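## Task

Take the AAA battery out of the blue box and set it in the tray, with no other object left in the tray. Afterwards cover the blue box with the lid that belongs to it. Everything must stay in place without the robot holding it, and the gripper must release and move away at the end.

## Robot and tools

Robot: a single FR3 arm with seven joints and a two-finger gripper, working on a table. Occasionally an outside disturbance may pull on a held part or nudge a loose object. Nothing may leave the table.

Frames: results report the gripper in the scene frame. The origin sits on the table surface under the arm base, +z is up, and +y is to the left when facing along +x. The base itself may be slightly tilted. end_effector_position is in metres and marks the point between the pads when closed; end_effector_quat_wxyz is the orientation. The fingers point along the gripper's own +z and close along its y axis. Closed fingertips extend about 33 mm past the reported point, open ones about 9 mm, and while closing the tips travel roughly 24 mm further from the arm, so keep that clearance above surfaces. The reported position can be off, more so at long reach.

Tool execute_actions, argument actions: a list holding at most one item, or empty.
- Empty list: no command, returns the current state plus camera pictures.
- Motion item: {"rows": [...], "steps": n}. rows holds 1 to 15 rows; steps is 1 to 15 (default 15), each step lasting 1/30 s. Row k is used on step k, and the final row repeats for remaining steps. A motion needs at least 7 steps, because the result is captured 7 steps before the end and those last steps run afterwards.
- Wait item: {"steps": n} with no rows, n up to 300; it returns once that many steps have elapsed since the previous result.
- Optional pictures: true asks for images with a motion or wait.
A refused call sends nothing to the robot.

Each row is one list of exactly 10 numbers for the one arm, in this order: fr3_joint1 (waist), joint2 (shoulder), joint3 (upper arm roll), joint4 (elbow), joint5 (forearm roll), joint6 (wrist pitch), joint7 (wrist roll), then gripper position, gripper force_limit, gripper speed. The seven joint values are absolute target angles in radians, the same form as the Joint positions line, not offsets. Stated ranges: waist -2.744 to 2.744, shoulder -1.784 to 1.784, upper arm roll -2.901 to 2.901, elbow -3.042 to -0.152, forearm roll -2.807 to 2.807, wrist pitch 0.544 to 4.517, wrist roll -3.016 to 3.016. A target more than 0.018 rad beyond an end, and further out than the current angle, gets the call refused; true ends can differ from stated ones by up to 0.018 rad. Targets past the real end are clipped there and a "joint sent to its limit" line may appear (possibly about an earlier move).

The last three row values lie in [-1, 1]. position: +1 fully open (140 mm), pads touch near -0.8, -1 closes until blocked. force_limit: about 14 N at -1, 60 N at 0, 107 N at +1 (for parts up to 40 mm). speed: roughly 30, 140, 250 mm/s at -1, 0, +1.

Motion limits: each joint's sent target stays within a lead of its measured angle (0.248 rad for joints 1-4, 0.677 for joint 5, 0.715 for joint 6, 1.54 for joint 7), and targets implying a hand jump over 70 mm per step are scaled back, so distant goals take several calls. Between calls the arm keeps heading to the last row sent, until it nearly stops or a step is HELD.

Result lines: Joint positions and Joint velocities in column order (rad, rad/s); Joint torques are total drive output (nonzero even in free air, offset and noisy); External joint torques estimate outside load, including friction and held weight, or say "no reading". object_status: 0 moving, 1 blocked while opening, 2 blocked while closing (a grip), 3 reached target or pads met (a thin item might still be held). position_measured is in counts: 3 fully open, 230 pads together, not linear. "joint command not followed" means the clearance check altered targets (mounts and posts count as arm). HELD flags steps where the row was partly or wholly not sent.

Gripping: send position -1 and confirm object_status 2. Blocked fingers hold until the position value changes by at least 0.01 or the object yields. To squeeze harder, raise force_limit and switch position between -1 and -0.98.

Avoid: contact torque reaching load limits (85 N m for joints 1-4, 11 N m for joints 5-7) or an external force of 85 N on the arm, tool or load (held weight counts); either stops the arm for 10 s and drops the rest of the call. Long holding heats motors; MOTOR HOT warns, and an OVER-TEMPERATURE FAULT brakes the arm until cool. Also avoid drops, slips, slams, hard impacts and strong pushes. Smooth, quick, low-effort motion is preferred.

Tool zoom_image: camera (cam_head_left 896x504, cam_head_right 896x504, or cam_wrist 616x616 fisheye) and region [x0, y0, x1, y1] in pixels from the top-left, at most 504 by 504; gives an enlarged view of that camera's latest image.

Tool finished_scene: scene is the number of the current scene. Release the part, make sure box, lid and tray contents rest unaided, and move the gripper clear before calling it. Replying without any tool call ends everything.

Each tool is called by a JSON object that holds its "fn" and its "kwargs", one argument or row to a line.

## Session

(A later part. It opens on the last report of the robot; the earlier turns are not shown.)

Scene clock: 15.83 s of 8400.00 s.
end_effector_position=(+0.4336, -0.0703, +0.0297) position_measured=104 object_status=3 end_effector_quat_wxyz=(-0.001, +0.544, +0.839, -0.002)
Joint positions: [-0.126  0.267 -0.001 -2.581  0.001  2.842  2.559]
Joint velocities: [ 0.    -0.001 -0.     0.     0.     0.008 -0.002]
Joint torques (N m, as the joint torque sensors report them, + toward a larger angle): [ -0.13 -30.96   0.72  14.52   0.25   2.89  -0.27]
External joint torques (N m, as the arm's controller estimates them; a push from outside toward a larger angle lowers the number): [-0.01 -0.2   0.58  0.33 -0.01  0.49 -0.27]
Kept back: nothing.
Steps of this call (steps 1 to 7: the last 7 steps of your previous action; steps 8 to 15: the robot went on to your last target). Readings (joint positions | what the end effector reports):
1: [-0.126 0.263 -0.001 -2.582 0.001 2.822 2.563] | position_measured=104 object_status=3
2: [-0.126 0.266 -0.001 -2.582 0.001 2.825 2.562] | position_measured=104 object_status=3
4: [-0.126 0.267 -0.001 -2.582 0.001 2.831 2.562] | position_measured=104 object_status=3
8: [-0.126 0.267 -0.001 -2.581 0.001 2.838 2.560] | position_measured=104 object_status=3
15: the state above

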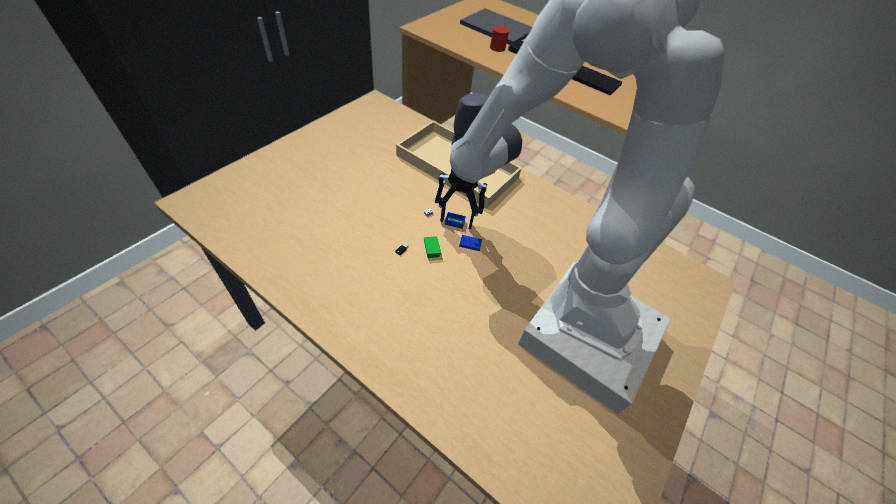

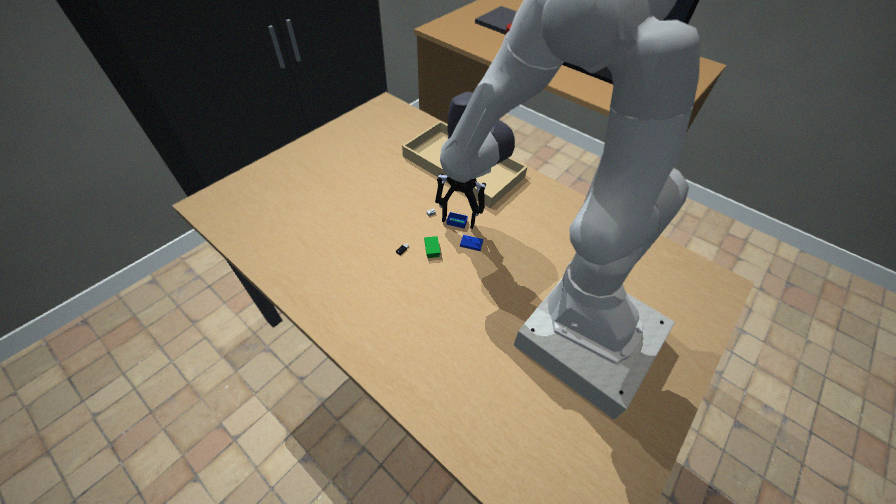

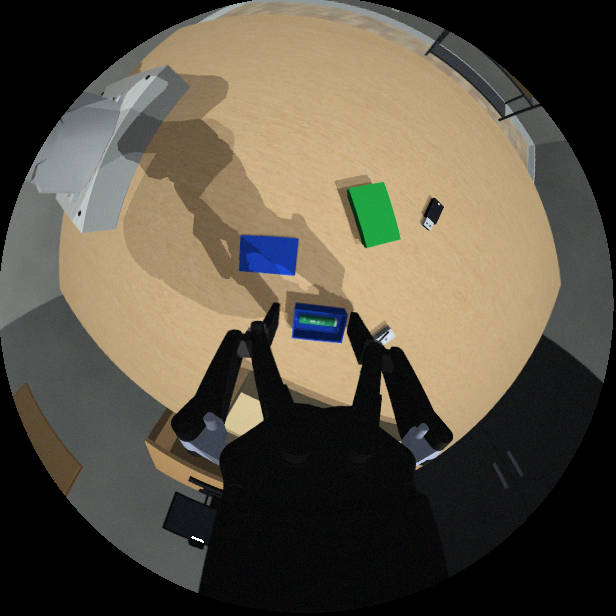

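{"fn": "execute_actions", "kwargs": {
  "actions": [
    {"rows":[[-0.129,0.268,0,-2.579,0,2.846,2.555,-1,-0.3,0]],"steps":15}
  ]
}}

{"fn": "execute_actions", "kwargs": {
  "actions": [
    {"steps":8}
  ]
}}

{"fn": "execute_actions", "kwargs": {
  "actions": [
    {"rows":[[-0.129,0.2,0,-2.58,0,2.79,2.555,-1,-0.3,0],[-0.129,0.15,0,-2.58,0,2.74,2.5,-1,-0.3,0],[-0.129,0.1,0,-2.58,0,2.68,2.4,-1,-0.3,0],[-0.129,0.05,0,-2.55,0,2.6,2.2,-1,-0.3,0],[-0.129,0.05,0,-2.5,0,2.55,1.9,-1,-0.3,0],[-0.129,0.1,0,-2.4,0,2.5,1.6,-1,-0.3,0],[-0.129,0.15,0,-2.3,0,2.45,1.3,-1,-0.3,0],[-0.129,0.2,0,-2.2,0,2.4,1.0,-1,-0.3,0],[-0.125,0.3,0,-2.1,-0.3,2.35,0.77,-1,-0.3,0]],"steps":15}
  ]
}}

{"fn": "execute_actions", "kwargs": {
  "actions": [
    {"rows":[[-0.125,0.4,0,-2.0,-0.6,2.2,0.77,-1,-0.3,0],[-0.125,0.45,0,-1.95,-0.7,2.1,0.77,-1,-0.3,0],[-0.125,0.5,0,-1.9,-0.8,2.0,0.77,-1,-0.3,0],[-0.12,0.55,0,-1.85,-0.9,1.95,0.77,-1,-0.3,0],[-0.12,0.6,0,-1.8,-1.0,1.9,0.77,-1,-0.3,0],[-0.12,0.65,0,-1.78,-1.1,1.85,0.77,-1,-0.3,0],[-0.12,0.7,0,-1.75,-1.2,1.8,0.77,-1,-0.3,0]],"steps":15}
  ]
}}

{"fn": "execute_actions", "kwargs": {
  "actions": [
    {"steps":15}
  ],
  "pictures": true
}}

Scene clock: 18.17 s of 8400.00 s.
end_effector_position=(+0.4349, -0.0705, +0.0304) position_measured=145 object_status=0 end_effector_quat_wxyz=(+0.000, +0.543, +0.840, -0.001)
Joint positions: [-0.127  0.267 -0.001 -2.58   0.001  2.844  2.558]
Joint velocities: [ 0.     0.001  0.     0.001 -0.001 -0.    -0.   ]
Joint torques (N m, as the joint torque sensors report them, + toward a larger angle): [ -0.43 -29.24   0.53  14.28   0.2    2.84  -0.25]
External joint torques (N m, as the arm's controller estimates them; a push from outside toward a larger angle lowers the number): [-0.36  1.5   0.34  0.08 -0.05  0.43 -0.25]
Steps of this call (steps 1 to 15: the robot went on to your last target; steps 16 to 62: nothing new was sent; steps 63 to 70: the first 8 steps of this action). Readings (joint positions | what the end effector reports):
63: [-0.126 0.267 -0.001 -2.581 0.001 2.844 2.558] | position_measured=104 object_status=0
64: [-0.126 0.267 -0.001 -2.581 0.001 2.844 2.558] | position_measured=109 object_status=0
66: [-0.126 0.267 -0.001 -2.581 0.001 2.844 2.558] | position_measured=124 object_status=0
70: the state above

Scene clock: 18.43 s of 8400.00 s.
end_effector_position=(+0.4349, -0.0705, +0.0304) position_measured=146 object_status=2 end_effector_quat_wxyz=(+0.000, +0.543, +0.840, -0.001)
Joint positions: [-0.127  0.267 -0.001 -2.58   0.001  2.844  2.558]
Joint velocities: [-0.001  0.001  0.002 -0.001  0.001  0.     0.   ]
Joint torques (N m, as the joint torque sensors report them, + toward a larger angle): [ -0.41 -29.61   0.14  13.93   0.24   2.75  -0.28]
External joint torques (N m, as the arm's controller estimates them; a push from outside toward a larger angle lowers the number): [-0.33  1.12 -0.05 -0.3  -0.02  0.33 -0.28]
Kept back: nothing.
Steps of this call (steps 1 to 7: the last 7 steps of your previous action; step 8: the robot went on to your last target). Readings (joint positions | what the end effector reports):
1: [-0.127 0.267 -0.001 -2.580 0.001 2.844 2.558] | position_measured=145 object_status=0
2: [-0.127 0.267 -0.001 -2.580 0.001 2.844 2.558] | position_measured=145 object_status=0
4: [-0.127 0.267 -0.001 -2.580 0.001 2.844 2.558] | position_measured=146 object_status=0
8: the state above

Scene clock: 18.70 s of 8400.00 s.
end_effector_position=(+0.5256, -0.0845, +0.1416) position_measured=146 object_status=2 end_effector_quat_wxyz=(+0.046, +0.358, +0.933, +0.008)
Joint positions: [-0.127  0.13  -0.    -2.381  0.     2.603  2.144]
Joint velocities: [ 0.     0.732 -0.     2.352  0.001 -1.117 -3.776]
Joint torques (N m, as the joint torque sensors report them, + toward a larger angle): [ -0.11 -24.61   0.14   6.4    0.42  -0.05  -0.99]
External joint torques (N m, as the arm's controller estimates them; a push from outside toward a larger angle lowers the number): [ 0.34  1.25  0.45  0.99 -0.13 -0.55 -0.99]
Steps of this call (steps 1 to 8: the first 8 steps of this action). Readings (joint positions | what the end effector reports):
1: [-0.127 0.259 -0.001 -2.582 0.001 2.835 2.558] | position_measured=146 object_status=2
2: [-0.127 0.236 -0.001 -2.586 0.001 2.818 2.554] | position_measured=146 object_status=2
4: [-0.127 0.162 -0.001 -2.582 0.001 2.761 2.510] | position_measured=146 object_status=2
8: the state above

Scene clock: 19.20 s of 8400.00 s.
end_effector_position=(+0.5649, -0.2329, +0.1210) position_measured=146 object_status=2 end_effector_quat_wxyz=(-0.183, -0.343, +0.893, -0.225)
Joint positions: [-0.125  0.514  0.    -1.89  -0.717  2.162  1.163]
Joint velocities: [ 0.004  0.905 -0.     0.682 -1.629 -0.887 -0.566]
Joint torques (N m, as the joint torque sensors report them, + toward a larger angle): [  1.67 -45.56  -0.45  17.18  -0.5    0.37  -0.28]
External joint torques (N m, as the arm's controller estimates them; a push from outside toward a larger angle lowers the number): [ 2.09  1.2  -0.25  0.11 -1.17 -0.53 -0.3 ]
Steps of this call (steps 1 to 7: the last 7 steps of your previous action; steps 8 to 15: the first 8 steps of this action). Readings (joint positions | what the end effector reports):
8: [-0.127 0.307 -0.000 -2.091 -0.308 2.390 1.352] | position_measured=146 object_status=2
9: [-0.126 0.335 -0.000 -2.057 -0.372 2.357 1.308] | position_measured=146 object_status=2
11: [-0.126 0.391 0.000 -1.999 -0.486 2.288 1.247] | position_measured=146 object_status=2
15: the state above

Scene clock: 19.70 s of 8400.00 s.
end_effector_position=(+0.5483, -0.3537, +0.1574) position_measured=146 object_status=2 end_effector_quat_wxyz=(-0.427, -0.503, +0.679, -0.322)
Joint positions: [-0.123  0.701 -0.    -1.753 -1.183  1.83   0.867]
Joint velocities: [ 0.003  0.    -0.     0.02  -0.116 -0.165 -0.31 ]
Joint torques (N m, as the joint torque sensors report them, + toward a larger angle): [  3.01 -46.8   -0.67  18.91  -1.45  -0.85  -0.25]
External joint torques (N m, as the arm's controller estimates them; a push from outside toward a larger angle lowers the number): [ 2.95 -0.63 -0.08  0.56 -0.72 -0.29 -0.28]
Kept back: nothing.
Steps of this call (steps 1 to 7: the last 7 steps of your previous action; steps 8 to 15: the robot went on to your last target). Readings (joint positions | what the end effector reports):
1: [-0.125 0.544 0.000 -1.868 -0.774 2.130 1.143] | position_measured=146 object_status=2
2: [-0.124 0.572 0.001 -1.848 -0.829 2.098 1.122] | position_measured=146 object_status=2
4: [-0.124 0.623 0.001 -1.812 -0.935 2.033 1.076] | position_measured=146 object_status=2
8: [-0.123 0.689 0.000 -1.769 -1.101 1.914 0.976] | position_measured=146 object_status=2
15: the state above

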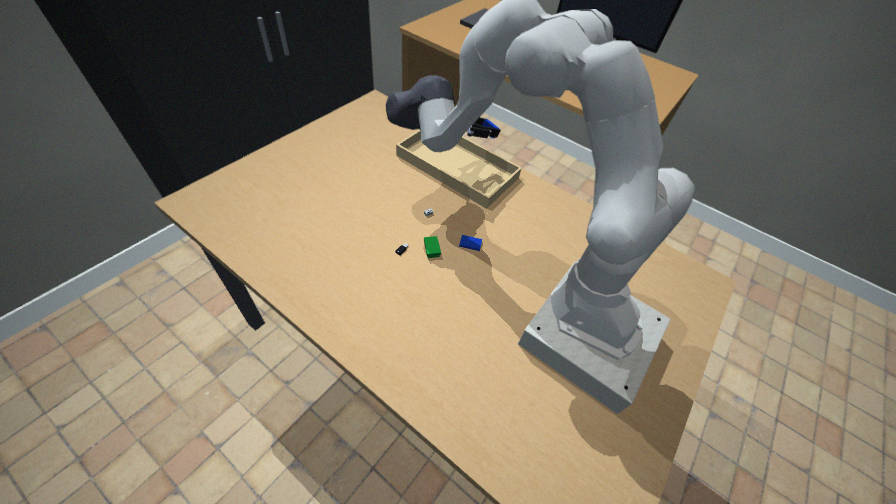

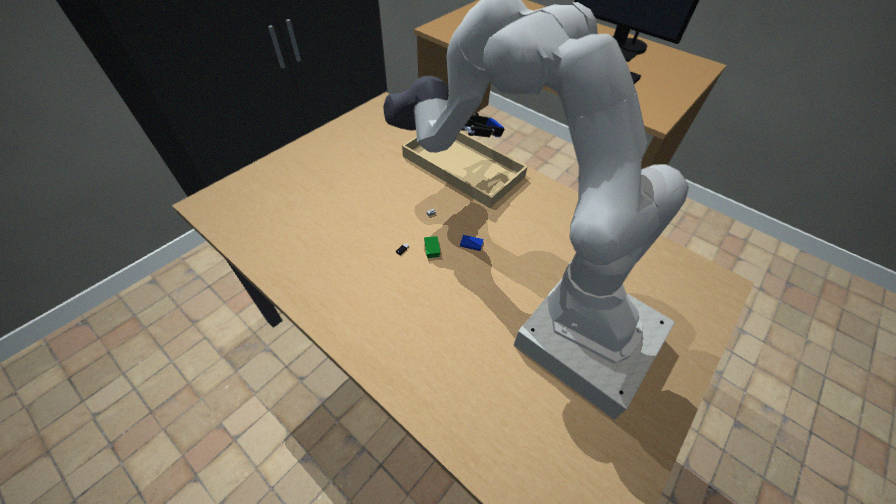

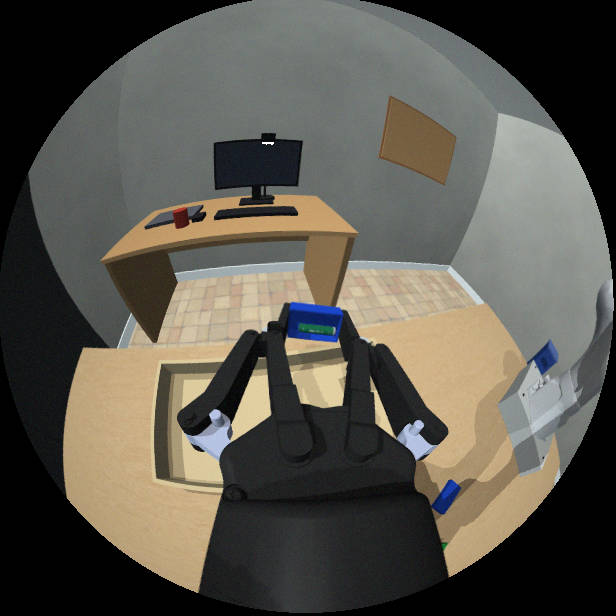

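{"fn": "execute_actions", "kwargs": {
  "actions": [
    {"rows":[[-0.08,0.7,0,-1.75,-1.2,1.8,0.77,-1,-0.3,0],[-0.03,0.7,0,-1.75,-1.2,1.8,0.77,-1,-0.3,0],[0.02,0.72,0,-1.74,-1.2,1.8,0.77,-1,-0.3,0],[0.04,0.75,0,-1.72,-1.3,1.75,0.77,-1,-0.3,0],[0.04,0.78,0,-1.70,-1.4,1.7,0.77,-1,-0.3,0],[0.04,0.81,0,-1.68,-1.5,1.65,0.77,-1,-0.3,0],[0.04,0.84,0,-1.66,-1.6,1.62,0.77,-1,-0.3,0]],"steps":15}
  ]
}}

{"fn": "execute_actions", "kwargs": {
  "actions": [
    {"steps":12}
  ],
  "pictures": true
}}

Scene clock: 20.40 s of 8400.00 s.
end_effector_position=(+0.6324, -0.2977, +0.1885) position_measured=146 object_status=2 end_effector_quat_wxyz=(+0.475, +0.573, -0.524, +0.414)
Joint positions: [ 0.03   0.793  0.004 -1.683 -1.423  1.718  0.783]
Joint velocities: [ 0.399  0.635  0.123  0.292 -1.484 -0.519 -0.034]
Joint torques (N m, as the joint torque sensors report them, + toward a larger angle): [-12.17 -50.4  -11.97  17.28  -1.65  -3.09  -0.13]
External joint torques (N m, as the arm's controller estimates them; a push from outside toward a larger angle lowers the number): [ 1.91  2.18 -0.57  0.17 -1.19 -0.49 -0.17]
Steps of this call (steps 1 to 13: the robot went on to your last target; steps 14 to 21: the first 8 steps of this action). Readings (joint positions | what the end effector reports):
14: [-0.118 0.701 -0.003 -1.752 -1.197 1.804 0.794] | position_measured=146 object_status=2
15: [-0.105 0.701 -0.009 -1.752 -1.197 1.801 0.791] | position_measured=146 object_status=2
17: [-0.059 0.710 -0.014 -1.743 -1.213 1.793 0.789] | position_measured=146 object_status=2
21: the state above

Scene clock: 20.80 s of 8400.00 s.
end_effector_position=(+0.6569, -0.3066, +0.2180) position_measured=146 object_status=2 end_effector_quat_wxyz=(+0.514, +0.560, -0.451, +0.468)
Joint positions: [ 0.041  0.841  0.    -1.662 -1.591  1.632  0.776]
Joint velocities: [ 0.001 -0.002  0.     0.005 -0.053 -0.058 -0.009]
Joint torques (N m, as the joint torque sensors report them, + toward a larger angle): [ -0.04 -48.84  -2.54  17.81  -2.12  -2.1   -0.15]
External joint torques (N m, as the arm's controller estimates them; a push from outside toward a larger angle lowers the number): [-0.63 -0.12 -1.4  -0.22 -0.82 -0.31 -0.18]
Kept back: nothing.
Steps of this call (steps 1 to 7: the last 7 steps of your previous action; steps 8 to 12: the robot went on to your last target). Readings (joint positions | what the end effector reports):
1: [0.040 0.811 0.008 -1.677 -1.465 1.703 0.782] | position_measured=146 object_status=2
2: [0.046 0.825 0.009 -1.673 -1.497 1.690 0.781] | position_measured=146 object_status=2
4: [0.048 0.839 0.008 -1.670 -1.539 1.669 0.780] | position_measured=146 object_status=2
8: [0.043 0.842 0.002 -1.664 -1.578 1.644 0.777] | position_measured=146 object_status=2
12: the state above

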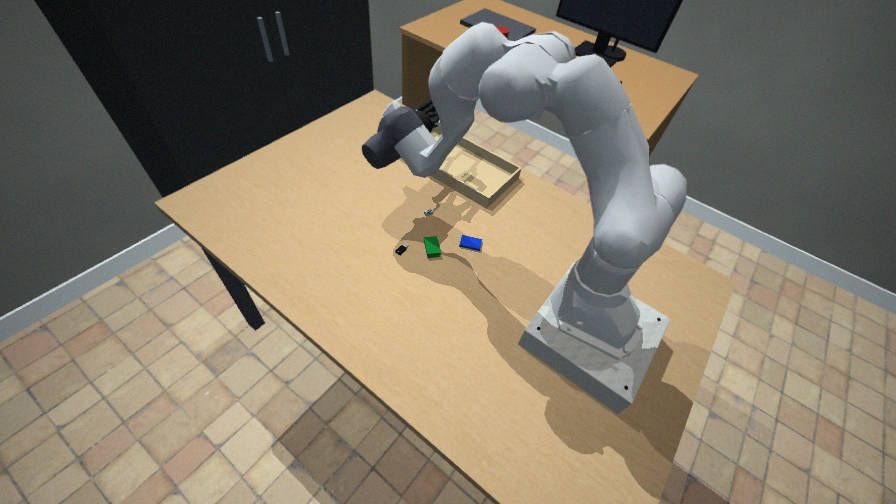

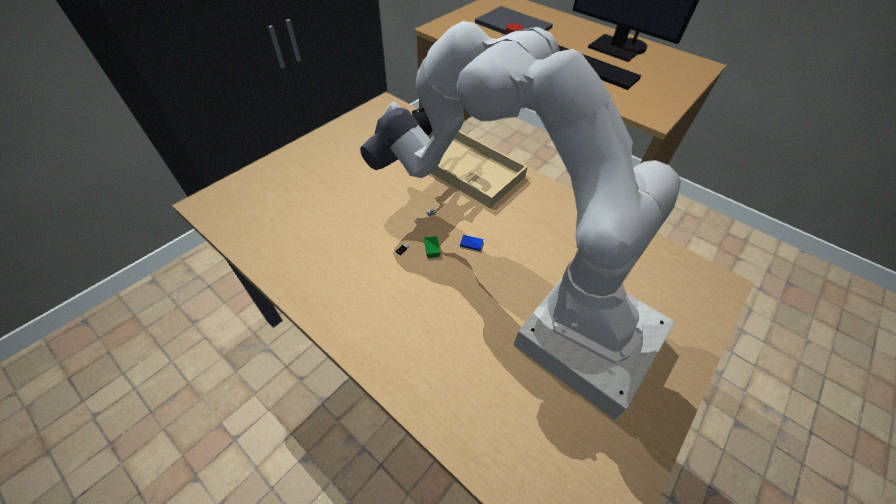

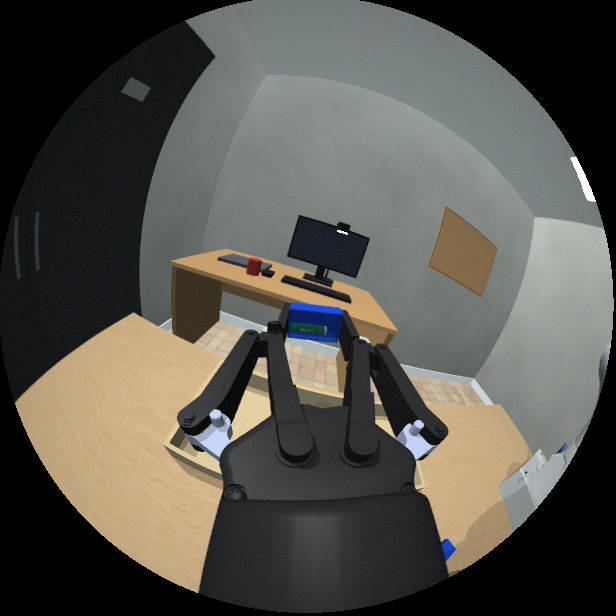

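{"fn": "execute_actions", "kwargs": {
  "actions": [
    {"rows":[[0.04,0.88,0,-1.66,-1.6,1.62,0.85,-1,-0.3,0],[0.04,0.92,0,-1.66,-1.62,1.6,0.9,-1,-0.3,0],[0.04,0.96,0,-1.66,-1.66,1.58,0.95,-1,-0.3,0],[0.04,0.98,0,-1.66,-1.72,1.56,0.95,-1,-0.3,0],[0.04,0.99,0,-1.65,-1.8,1.54,0.95,-1,-0.3,0],[0.04,1.0,0,-1.64,-1.88,1.52,0.95,-1,-0.3,0],[0.04,1.0,0,-1.63,-1.95,1.5,0.95,-1,-0.3,0]],"steps":15}
  ]
}}

{"fn": "execute_actions", "kwargs": {
  "actions": [
    {"steps":15}
  ],
  "pictures": true
}}

Scene clock: 21.47 s of 8400.00 s.
end_effector_position=(+0.6749, -0.3045, +0.1773) position_measured=146 object_status=2 end_effector_quat_wxyz=(+0.532, +0.557, -0.357, +0.529)
Joint positions: [ 0.041  0.995  0.    -1.648 -1.809  1.559  0.865]
Joint velocities: [ 0.001  0.367  0.     0.054 -1.144 -0.305  0.268]
Joint torques (N m, as the joint torque sensors report them, + toward a larger angle): [ -0.14 -64.39  -2.62  24.2   -2.47  -3.76   0.23]
External joint torques (N m, as the arm's controller estimates them; a push from outside toward a larger angle lowers the number): [-0.71  1.96 -0.46  0.31 -0.98 -0.63  0.18]
Steps of this call (steps 1 to 12: the robot went on to your last target; steps 13 to 20: the first 8 steps of this action). Readings (joint positions | what the end effector reports):
13: [0.041 0.844 0.000 -1.659 -1.597 1.623 0.780] | position_measured=146 object_status=2
14: [0.041 0.855 0.000 -1.655 -1.601 1.619 0.791] | position_measured=146 object_status=2
16: [0.041 0.901 0.000 -1.651 -1.636 1.604 0.821] | position_measured=146 object_status=2
20: the state above

Scene clock: 21.97 s of 8400.00 s.
end_effector_position=(+0.7082, -0.2948, +0.2163) position_measured=146 object_status=2 end_effector_quat_wxyz=(+0.512, +0.524, -0.326, +0.598)
Joint positions: [ 0.041  1.     0.    -1.631 -1.945  1.506  0.931]
Joint velocities: [ 0.     0.    -0.    -0.001 -0.017 -0.017  0.054]
Joint torques (N m, as the joint torque sensors report them, + toward a larger angle): [ -0.18 -48.78  -2.31  16.71  -2.15  -3.07   0.18]
External joint torques (N m, as the arm's controller estimates them; a push from outside toward a larger angle lowers the number): [-0.03  1.01 -0.1   0.04 -0.86 -0.42  0.14]
Kept back: nothing.
Steps of this call (steps 1 to 7: the last 7 steps of your previous action; steps 8 to 15: the robot went on to your last target). Readings (joint positions | what the end effector reports):
1: [0.041 1.004 0.000 -1.646 -1.842 1.550 0.874] | position_measured=146 object_status=2
2: [0.041 1.008 0.000 -1.644 -1.867 1.542 0.881] | position_measured=146 object_status=2
4: [0.041 1.007 0.000 -1.638 -1.901 1.529 0.894] | position_measured=146 object_status=2
8: [0.041 1.001 0.000 -1.632 -1.932 1.514 0.913] | position_measured=146 object_status=2
15: the state above

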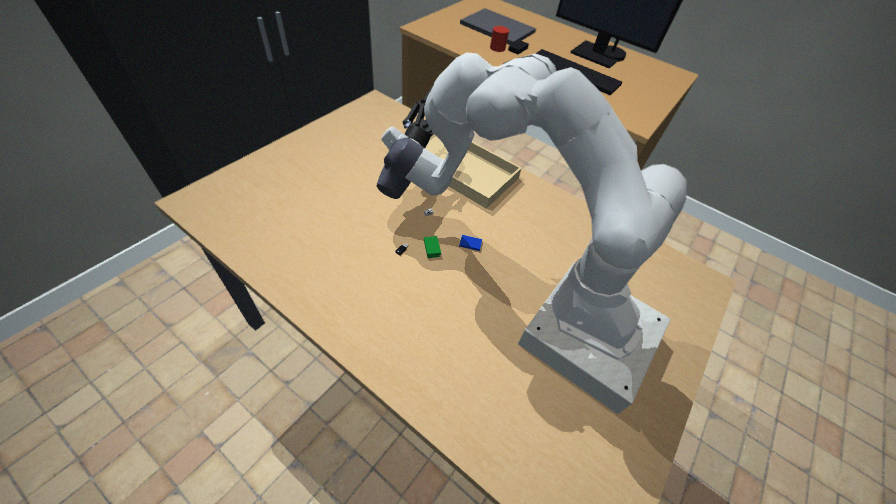

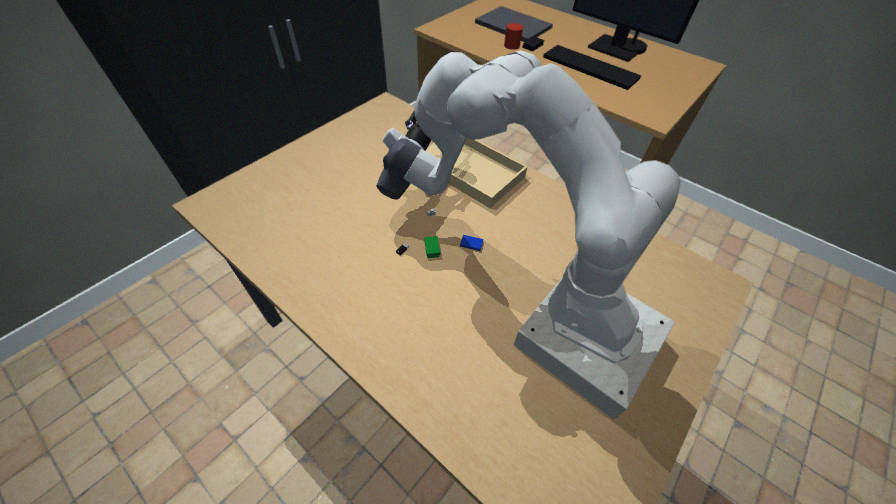

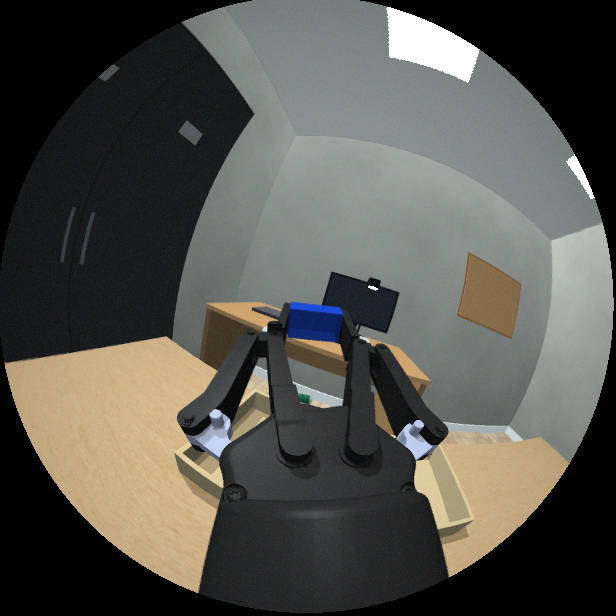

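{"fn": "execute_actions", "kwargs": {
  "actions": [
    {"rows":[[0.03,0.9,0,-1.7,-1.7,1.6,1.0,-1,-0.3,0],[0.0,0.8,0,-1.8,-1.4,1.75,1.15,-1,-0.3,0],[-0.03,0.68,0,-1.9,-1.1,1.9,1.3,-1,-0.3,0],[-0.06,0.56,0,-2.0,-0.8,2.1,1.5,-1,-0.3,0],[-0.08,0.44,0,-2.12,-0.5,2.25,1.7,-1,-0.3,0],[-0.1,0.32,0,-2.25,-0.25,2.4,1.9,-1,-0.3,0],[-0.12,0.2,0,-2.4,0,2.5,2.1,-1,-0.3,0]],"steps":14}
  ]
}}

{"fn": "execute_actions", "kwargs": {
  "actions": [
    {"rows":[[-0.129,0.15,0,-2.45,0,2.58,2.3,-1,-0.3,0],[-0.129,0.12,0,-2.5,0,2.62,2.45,-1,-0.3,0],[-0.129,0.1,0,-2.55,0,2.66,2.555,-1,-0.3,0],[-0.129,0.1,0,-2.59,0,2.70,2.555,-1,-0.3,0]],"steps":15}
  ]
}}

{"fn": "execute_actions", "kwargs": {
  "actions": [
    {"steps":20}
  ],
  "pictures": true
}}

{"fn": "zoom_image", "kwargs": {
  "camera": "cam_head_left",
  "region": [385,110,535,260]
}}

Scene clock: 23.53 s of 8400.00 s.
end_effector_position=(+0.6216, -0.3237, +0.1684) position_measured=146 object_status=2 end_effector_quat_wxyz=(+0.465, +0.534, -0.494, +0.504)
Joint positions: [ 0.003  0.85   0.003 -1.774 -1.634  1.676  1.053]
Joint velocities: [-0.288 -0.609  0.    -0.601  1.206  0.968  0.868]
Joint torques (N m, as the joint torque sensors report them, + toward a larger angle): [ -1.17 -46.35  -2.63  16.11  -0.76  -1.58   0.29]
External joint torques (N m, as the arm's controller estimates them; a push from outside toward a larger angle lowers the number): [-0.79 -1.99 -0.28 -2.16  1.18  0.61  0.27]
Steps of this call (steps 1 to 30: the robot went on to your last target; steps 31 to 40: nothing new was sent; steps 41 to 47: the first 7 steps of this action). Readings (joint positions | what the end effector reports):
41: [0.041 0.985 0.001 -1.648 -1.908 1.517 0.951] | position_measured=146 object_status=2
42: [0.038 0.961 0.002 -1.672 -1.853 1.535 0.959] | position_measured=146 object_status=2
44: [0.028 0.913 0.003 -1.714 -1.759 1.580 0.983] | position_measured=146 object_status=2
47: the state above

Scene clock: 24.03 s of 8400.00 s.
end_effector_position=(+0.4715, -0.2185, +0.0654) position_measured=146 object_status=2 end_effector_quat_wxyz=(-0.200, -0.255, +0.908, -0.267)
Joint positions: [-0.1    0.481 -0.001 -2.148 -0.872  2.222  1.577]
Joint velocities: [-0.135 -0.967 -0.017 -0.896  1.823  1.004  1.248]
Joint torques (N m, as the joint torque sensors report them, + toward a larger angle): [  1.28 -34.79   1.11  14.97   1.45   2.52   0.48]
External joint torques (N m, as the arm's controller estimates them; a push from outside toward a larger angle lowers the number): [ 2.39  4.01  3.35 -6.9   3.4   1.7   0.44]
Steps of this call (steps 1 to 7: the last 7 steps of your previous action; steps 8 to 15: the first 8 steps of this action). Readings (joint positions | what the end effector reports):
8: [-0.066 0.668 0.000 -1.958 -1.258 1.961 1.292] | position_measured=146 object_status=2
9: [-0.073 0.643 -0.000 -1.983 -1.206 1.998 1.330] | position_measured=146 object_status=2
11: [-0.084 0.593 -0.000 -2.034 -1.103 2.074 1.411] | position_measured=146 object_status=2
15: the state above

Scene clock: 24.70 s of 8400.00 s.
end_effector_position=(+0.4362, -0.0713, +0.0870) position_measured=146 object_status=2 end_effector_quat_wxyz=(-0.001, +0.474, +0.880, -0.004)
Joint positions: [-0.126  0.102 -0.001 -2.588 -0.011  2.682  2.408]
Joint velocities: [ 0.001 -0.003  0.001 -0.006  0.064  0.092  0.475]
Joint torques (N m, as the joint torque sensors report them, + toward a larger angle): [ -0.5  -28.89   0.3   14.28   1.3    2.83   0.11]
External joint torques (N m, as the arm's controller estimates them; a push from outside toward a larger angle lowers the number): [-0.61 -0.89  0.1  -2.52  0.95  0.48  0.12]
Kept back: nothing.
Steps of this call (steps 1 to 7: the last 7 steps of your previous action; steps 8 to 20: the robot went on to your last target). Readings (joint positions | what the end effector reports):
1: [-0.104 0.448 -0.002 -2.180 -0.804 2.258 1.621] | position_measured=146 object_status=2
2: [-0.108 0.413 -0.002 -2.215 -0.733 2.294 1.665] | position_measured=146 object_status=2
4: [-0.113 0.335 -0.002 -2.294 -0.571 2.366 1.758] | position_measured=146 object_status=2
8: [-0.123 0.147 -0.001 -2.511 -0.216 2.536 2.017] | position_measured=146 object_status=2
20: the state above

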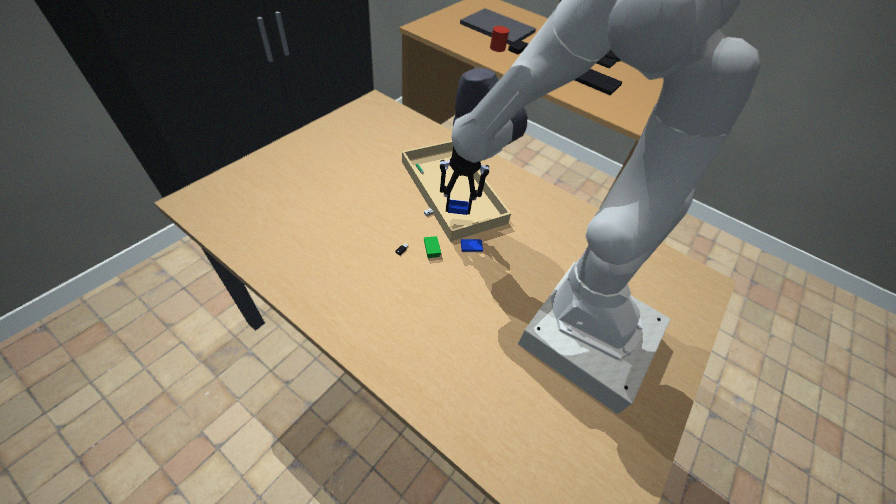

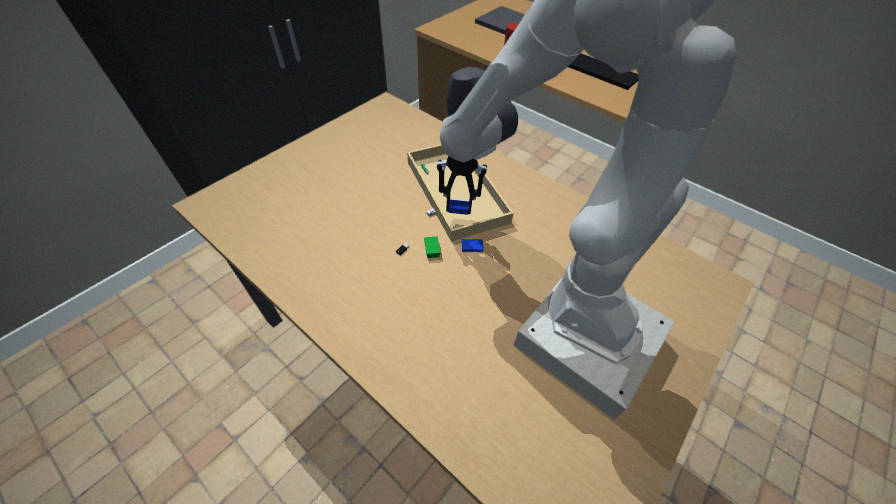

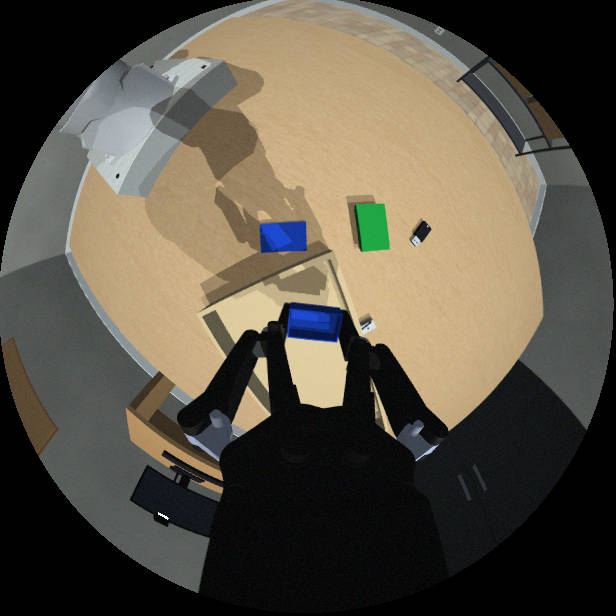

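Region (385, 110, 535, 260) of cam_head_left's 896x504 image, scaled by 3.360, with more detail than that image has.

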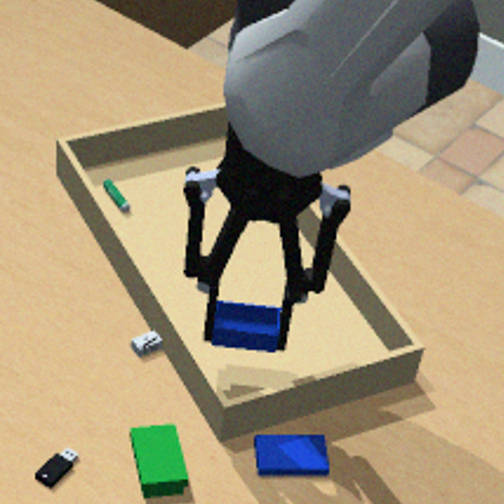

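{"fn": "execute_actions", "kwargs": {
  "actions": [
    {"rows":[[-0.129,0.0,0,-2.59,0,2.62,2.3,-1,-0.3,0],[-0.1,0.0,0,-2.59,0,2.6,2.1,-1,-0.3,0],[0.05,0.0,0,-2.59,0,2.6,1.9,-1,-0.3,0],[0.2,0.0,0,-2.59,0,2.6,1.7,-1,-0.3,0],[0.35,0.05,0,-2.59,0,2.65,1.5,-1,-0.3,0],[0.45,0.12,0,-2.585,0,2.72,1.39,-1,-0.3,0]],"steps":15}
  ]
}}

{"fn": "execute_actions", "kwargs": {
  "actions": [
    {"rows":[[0.45,0.14,0,-2.583,0,2.76,1.39,-1,-0.3,0],[0.45,0.16,0,-2.581,0,2.79,1.39,-1,-0.3,0],[0.45,0.18,0,-2.579,0,2.81,1.39,-1,-0.3,0],[0.45,0.2,0,-2.577,0,2.83,1.39,-1,-0.3,0],[0.45,0.22,0,-2.575,0,2.842,1.39,-1,-0.3,0],[0.45,0.24,0,-2.573,0,2.842,1.39,-1,-0.3,0]],"steps":15}
  ]
}}

{"fn": "execute_actions", "kwargs": {
  "actions": [
    {"rows":[[0.45,0.25,0,-2.571,0,2.842,1.39,-1,-0.3,0],[0.45,0.26,0,-2.57,0,2.842,1.39,-1,-0.3,0],[0.45,0.268,0,-2.569,0,2.842,1.39,-1,-0.3,0]],"steps":15}
  ]
}}

{"fn": "execute_actions", "kwargs": {
  "actions": [
    {"steps":15}
  ],
  "pictures": true
}}

{"fn": "zoom_image", "kwargs": {
  "camera": "cam_wrist",
  "region": [240,260,400,370]
}}

Scene clock: 26.03 s of 8400.00 s.
end_effector_position=(+0.4553, +0.0321, +0.1076) position_measured=146 object_status=2 end_effector_quat_wxyz=(+0.017, +0.269, +0.963, +0.004)
Joint positions: [ 0.112  0.058 -0.008 -2.581 -0.001  2.673  2.188]
Joint velocities: [ 1.246  0.398  0.082 -0.001 -0.     0.137 -1.436]
Joint torques (N m, as the joint torque sensors report them, + toward a larger angle): [ -0.15 -29.3   -0.66  15.53   0.66   2.76  -0.42]
External joint torques (N m, as the arm's controller estimates them; a push from outside toward a larger angle lowers the number): [ 2.67  1.07  1.43 -0.8   0.32  0.31 -0.43]
Steps of this call (steps 1 to 32: the robot went on to your last target; steps 33 to 40: the first 8 steps of this action). Readings (joint positions | what the end effector reports):
33: [-0.127 0.089 -0.001 -2.592 -0.003 2.685 2.528] | position_measured=146 object_status=2
34: [-0.123 0.064 -0.003 -2.595 -0.003 2.669 2.488] | position_measured=146 object_status=2
36: [-0.058 0.028 -0.015 -2.590 -0.001 2.654 2.394] | position_measured=146 object_status=2
40: the state above

Scene clock: 26.53 s of 8400.00 s.
end_effector_position=(+0.4069, +0.1807, +0.0461) position_measured=146 object_status=2 end_effector_quat_wxyz=(+0.001, -0.204, +0.979, -0.001)
Joint positions: [ 0.448  0.223  0.003 -2.576 -0.001  2.8    1.579]
Joint velocities: [-0.001  0.315 -0.026  0.     0.     0.211 -0.616]
Joint torques (N m, as the joint torque sensors report them, + toward a larger angle): [  1.76 -35.22  -1.08  15.9    0.66   3.55  -0.29]
External joint torques (N m, as the arm's controller estimates them; a push from outside toward a larger angle lowers the number): [ 1.46  1.85 -1.58 -2.38  0.42  0.47 -0.3 ]
Steps of this call (steps 1 to 7: the last 7 steps of your previous action; steps 8 to 15: the first 8 steps of this action). Readings (joint positions | what the end effector reports):
8: [0.425 0.118 0.008 -2.582 -0.001 2.710 1.794] | position_measured=146 object_status=2
9: [0.438 0.128 0.009 -2.582 -0.001 2.723 1.752] | position_measured=146 object_status=2
11: [0.447 0.157 0.008 -2.579 -0.001 2.754 1.681] | position_measured=146 object_status=2
15: the state above

Scene clock: 27.03 s of 8400.00 s.
end_effector_position=(+0.4067, +0.1798, +0.0318) position_measured=146 object_status=2 end_effector_quat_wxyz=(+0.000, -0.276, +0.961, -0.002)
Joint positions: [ 0.448  0.266  0.001 -2.571 -0.001  2.837  1.429]
Joint velocities: [-0.001  0.02  -0.     0.     0.001  0.01  -0.12 ]
Joint torques (N m, as the joint torque sensors report them, + toward a larger angle): [  1.93 -31.2   -0.92  14.53   0.6    2.92  -0.21]
External joint torques (N m, as the arm's controller estimates them; a push from outside toward a larger angle lowers the number): [ 2.08  0.62 -1.04 -0.41  0.34  0.41 -0.21]
Steps of this call (steps 1 to 7: the last 7 steps of your previous action; steps 8 to 15: the first 8 steps of this action). Readings (joint positions | what the end effector reports):
8: [0.448 0.240 0.001 -2.574 -0.001 2.831 1.471] | position_measured=146 object_status=2
9: [0.448 0.244 0.001 -2.573 -0.001 2.833 1.463] | position_measured=146 object_status=2
11: [0.448 0.255 0.001 -2.571 -0.001 2.836 1.449] | position_measured=146 object_status=2
15: the state above

Scene clock: 27.53 s of 8400.00 s.
end_effector_position=(+0.4072, +0.1800, +0.0318) position_measured=146 object_status=2 end_effector_quat_wxyz=(+0.001, -0.290, +0.957, -0.001)
Joint positions: [ 0.448  0.267  0.001 -2.571 -0.001  2.839  1.4  ]
Joint velocities: [-0.001 -0.001  0.001  0.     0.     0.    -0.023]
Joint torques (N m, as the joint torque sensors report them, + toward a larger angle): [  1.64 -29.79  -1.21  14.65   0.6    2.88  -0.26]
External joint torques (N m, as the arm's controller estimates them; a push from outside toward a larger angle lowers the number): [ 1.72  1.17 -1.39  0.25  0.35  0.45 -0.26]
Kept back: nothing.
Steps of this call (steps 1 to 7: the last 7 steps of your previous action; steps 8 to 15: the robot went on to your last target). Readings (joint positions | what the end effector reports):
1: [0.448 0.266 0.001 -2.571 -0.001 2.837 1.425] | position_measured=146 object_status=2
2: [0.448 0.267 0.001 -2.571 -0.001 2.838 1.422] | position_measured=146 object_status=2
4: [0.448 0.267 0.001 -2.571 -0.001 2.838 1.416] | position_measured=146 object_status=2
8: [0.448 0.267 0.001 -2.571 -0.001 2.839 1.408] | position_measured=146 object_status=2
15: the state above

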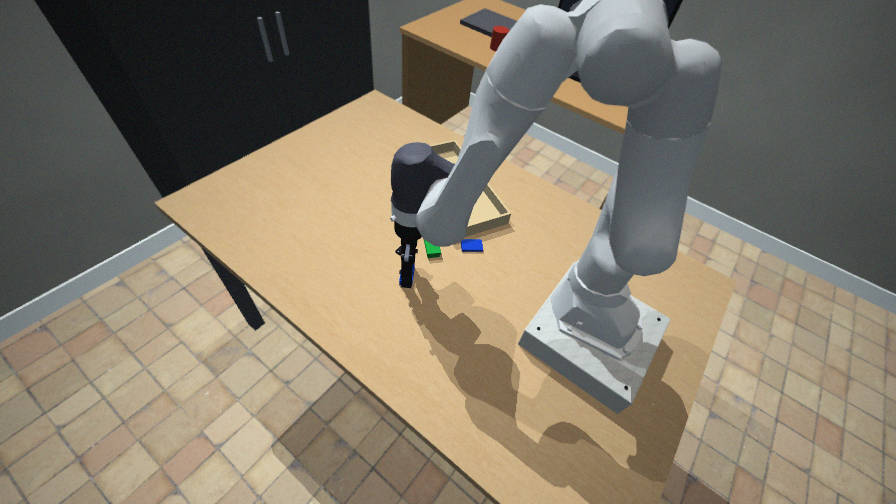

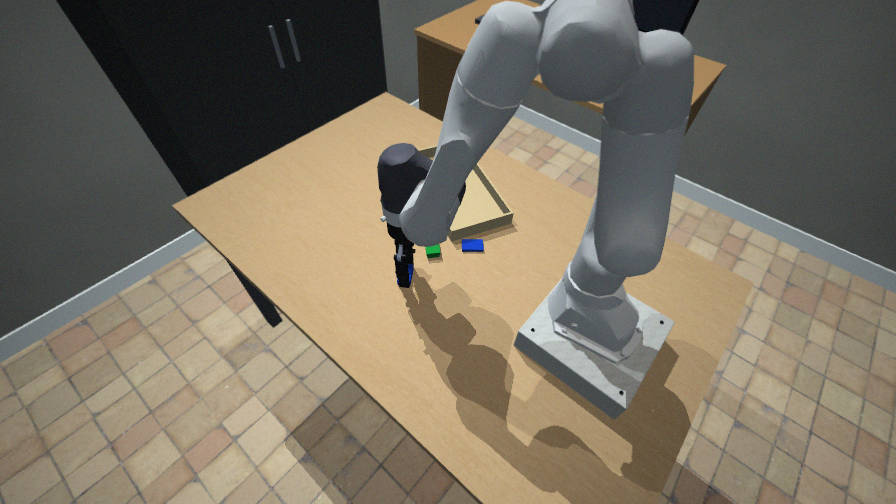

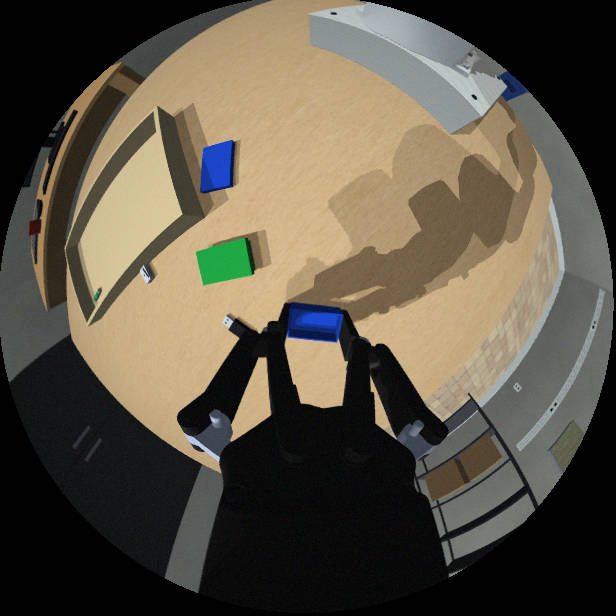

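Region (240, 260, 400, 370) of cam_wrist's 616x616 image, scaled by 3.150, with more detail than that image has; it fills the top 346 rows of this view, and the rest is white.

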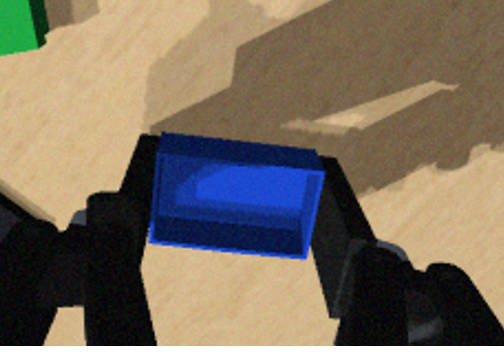

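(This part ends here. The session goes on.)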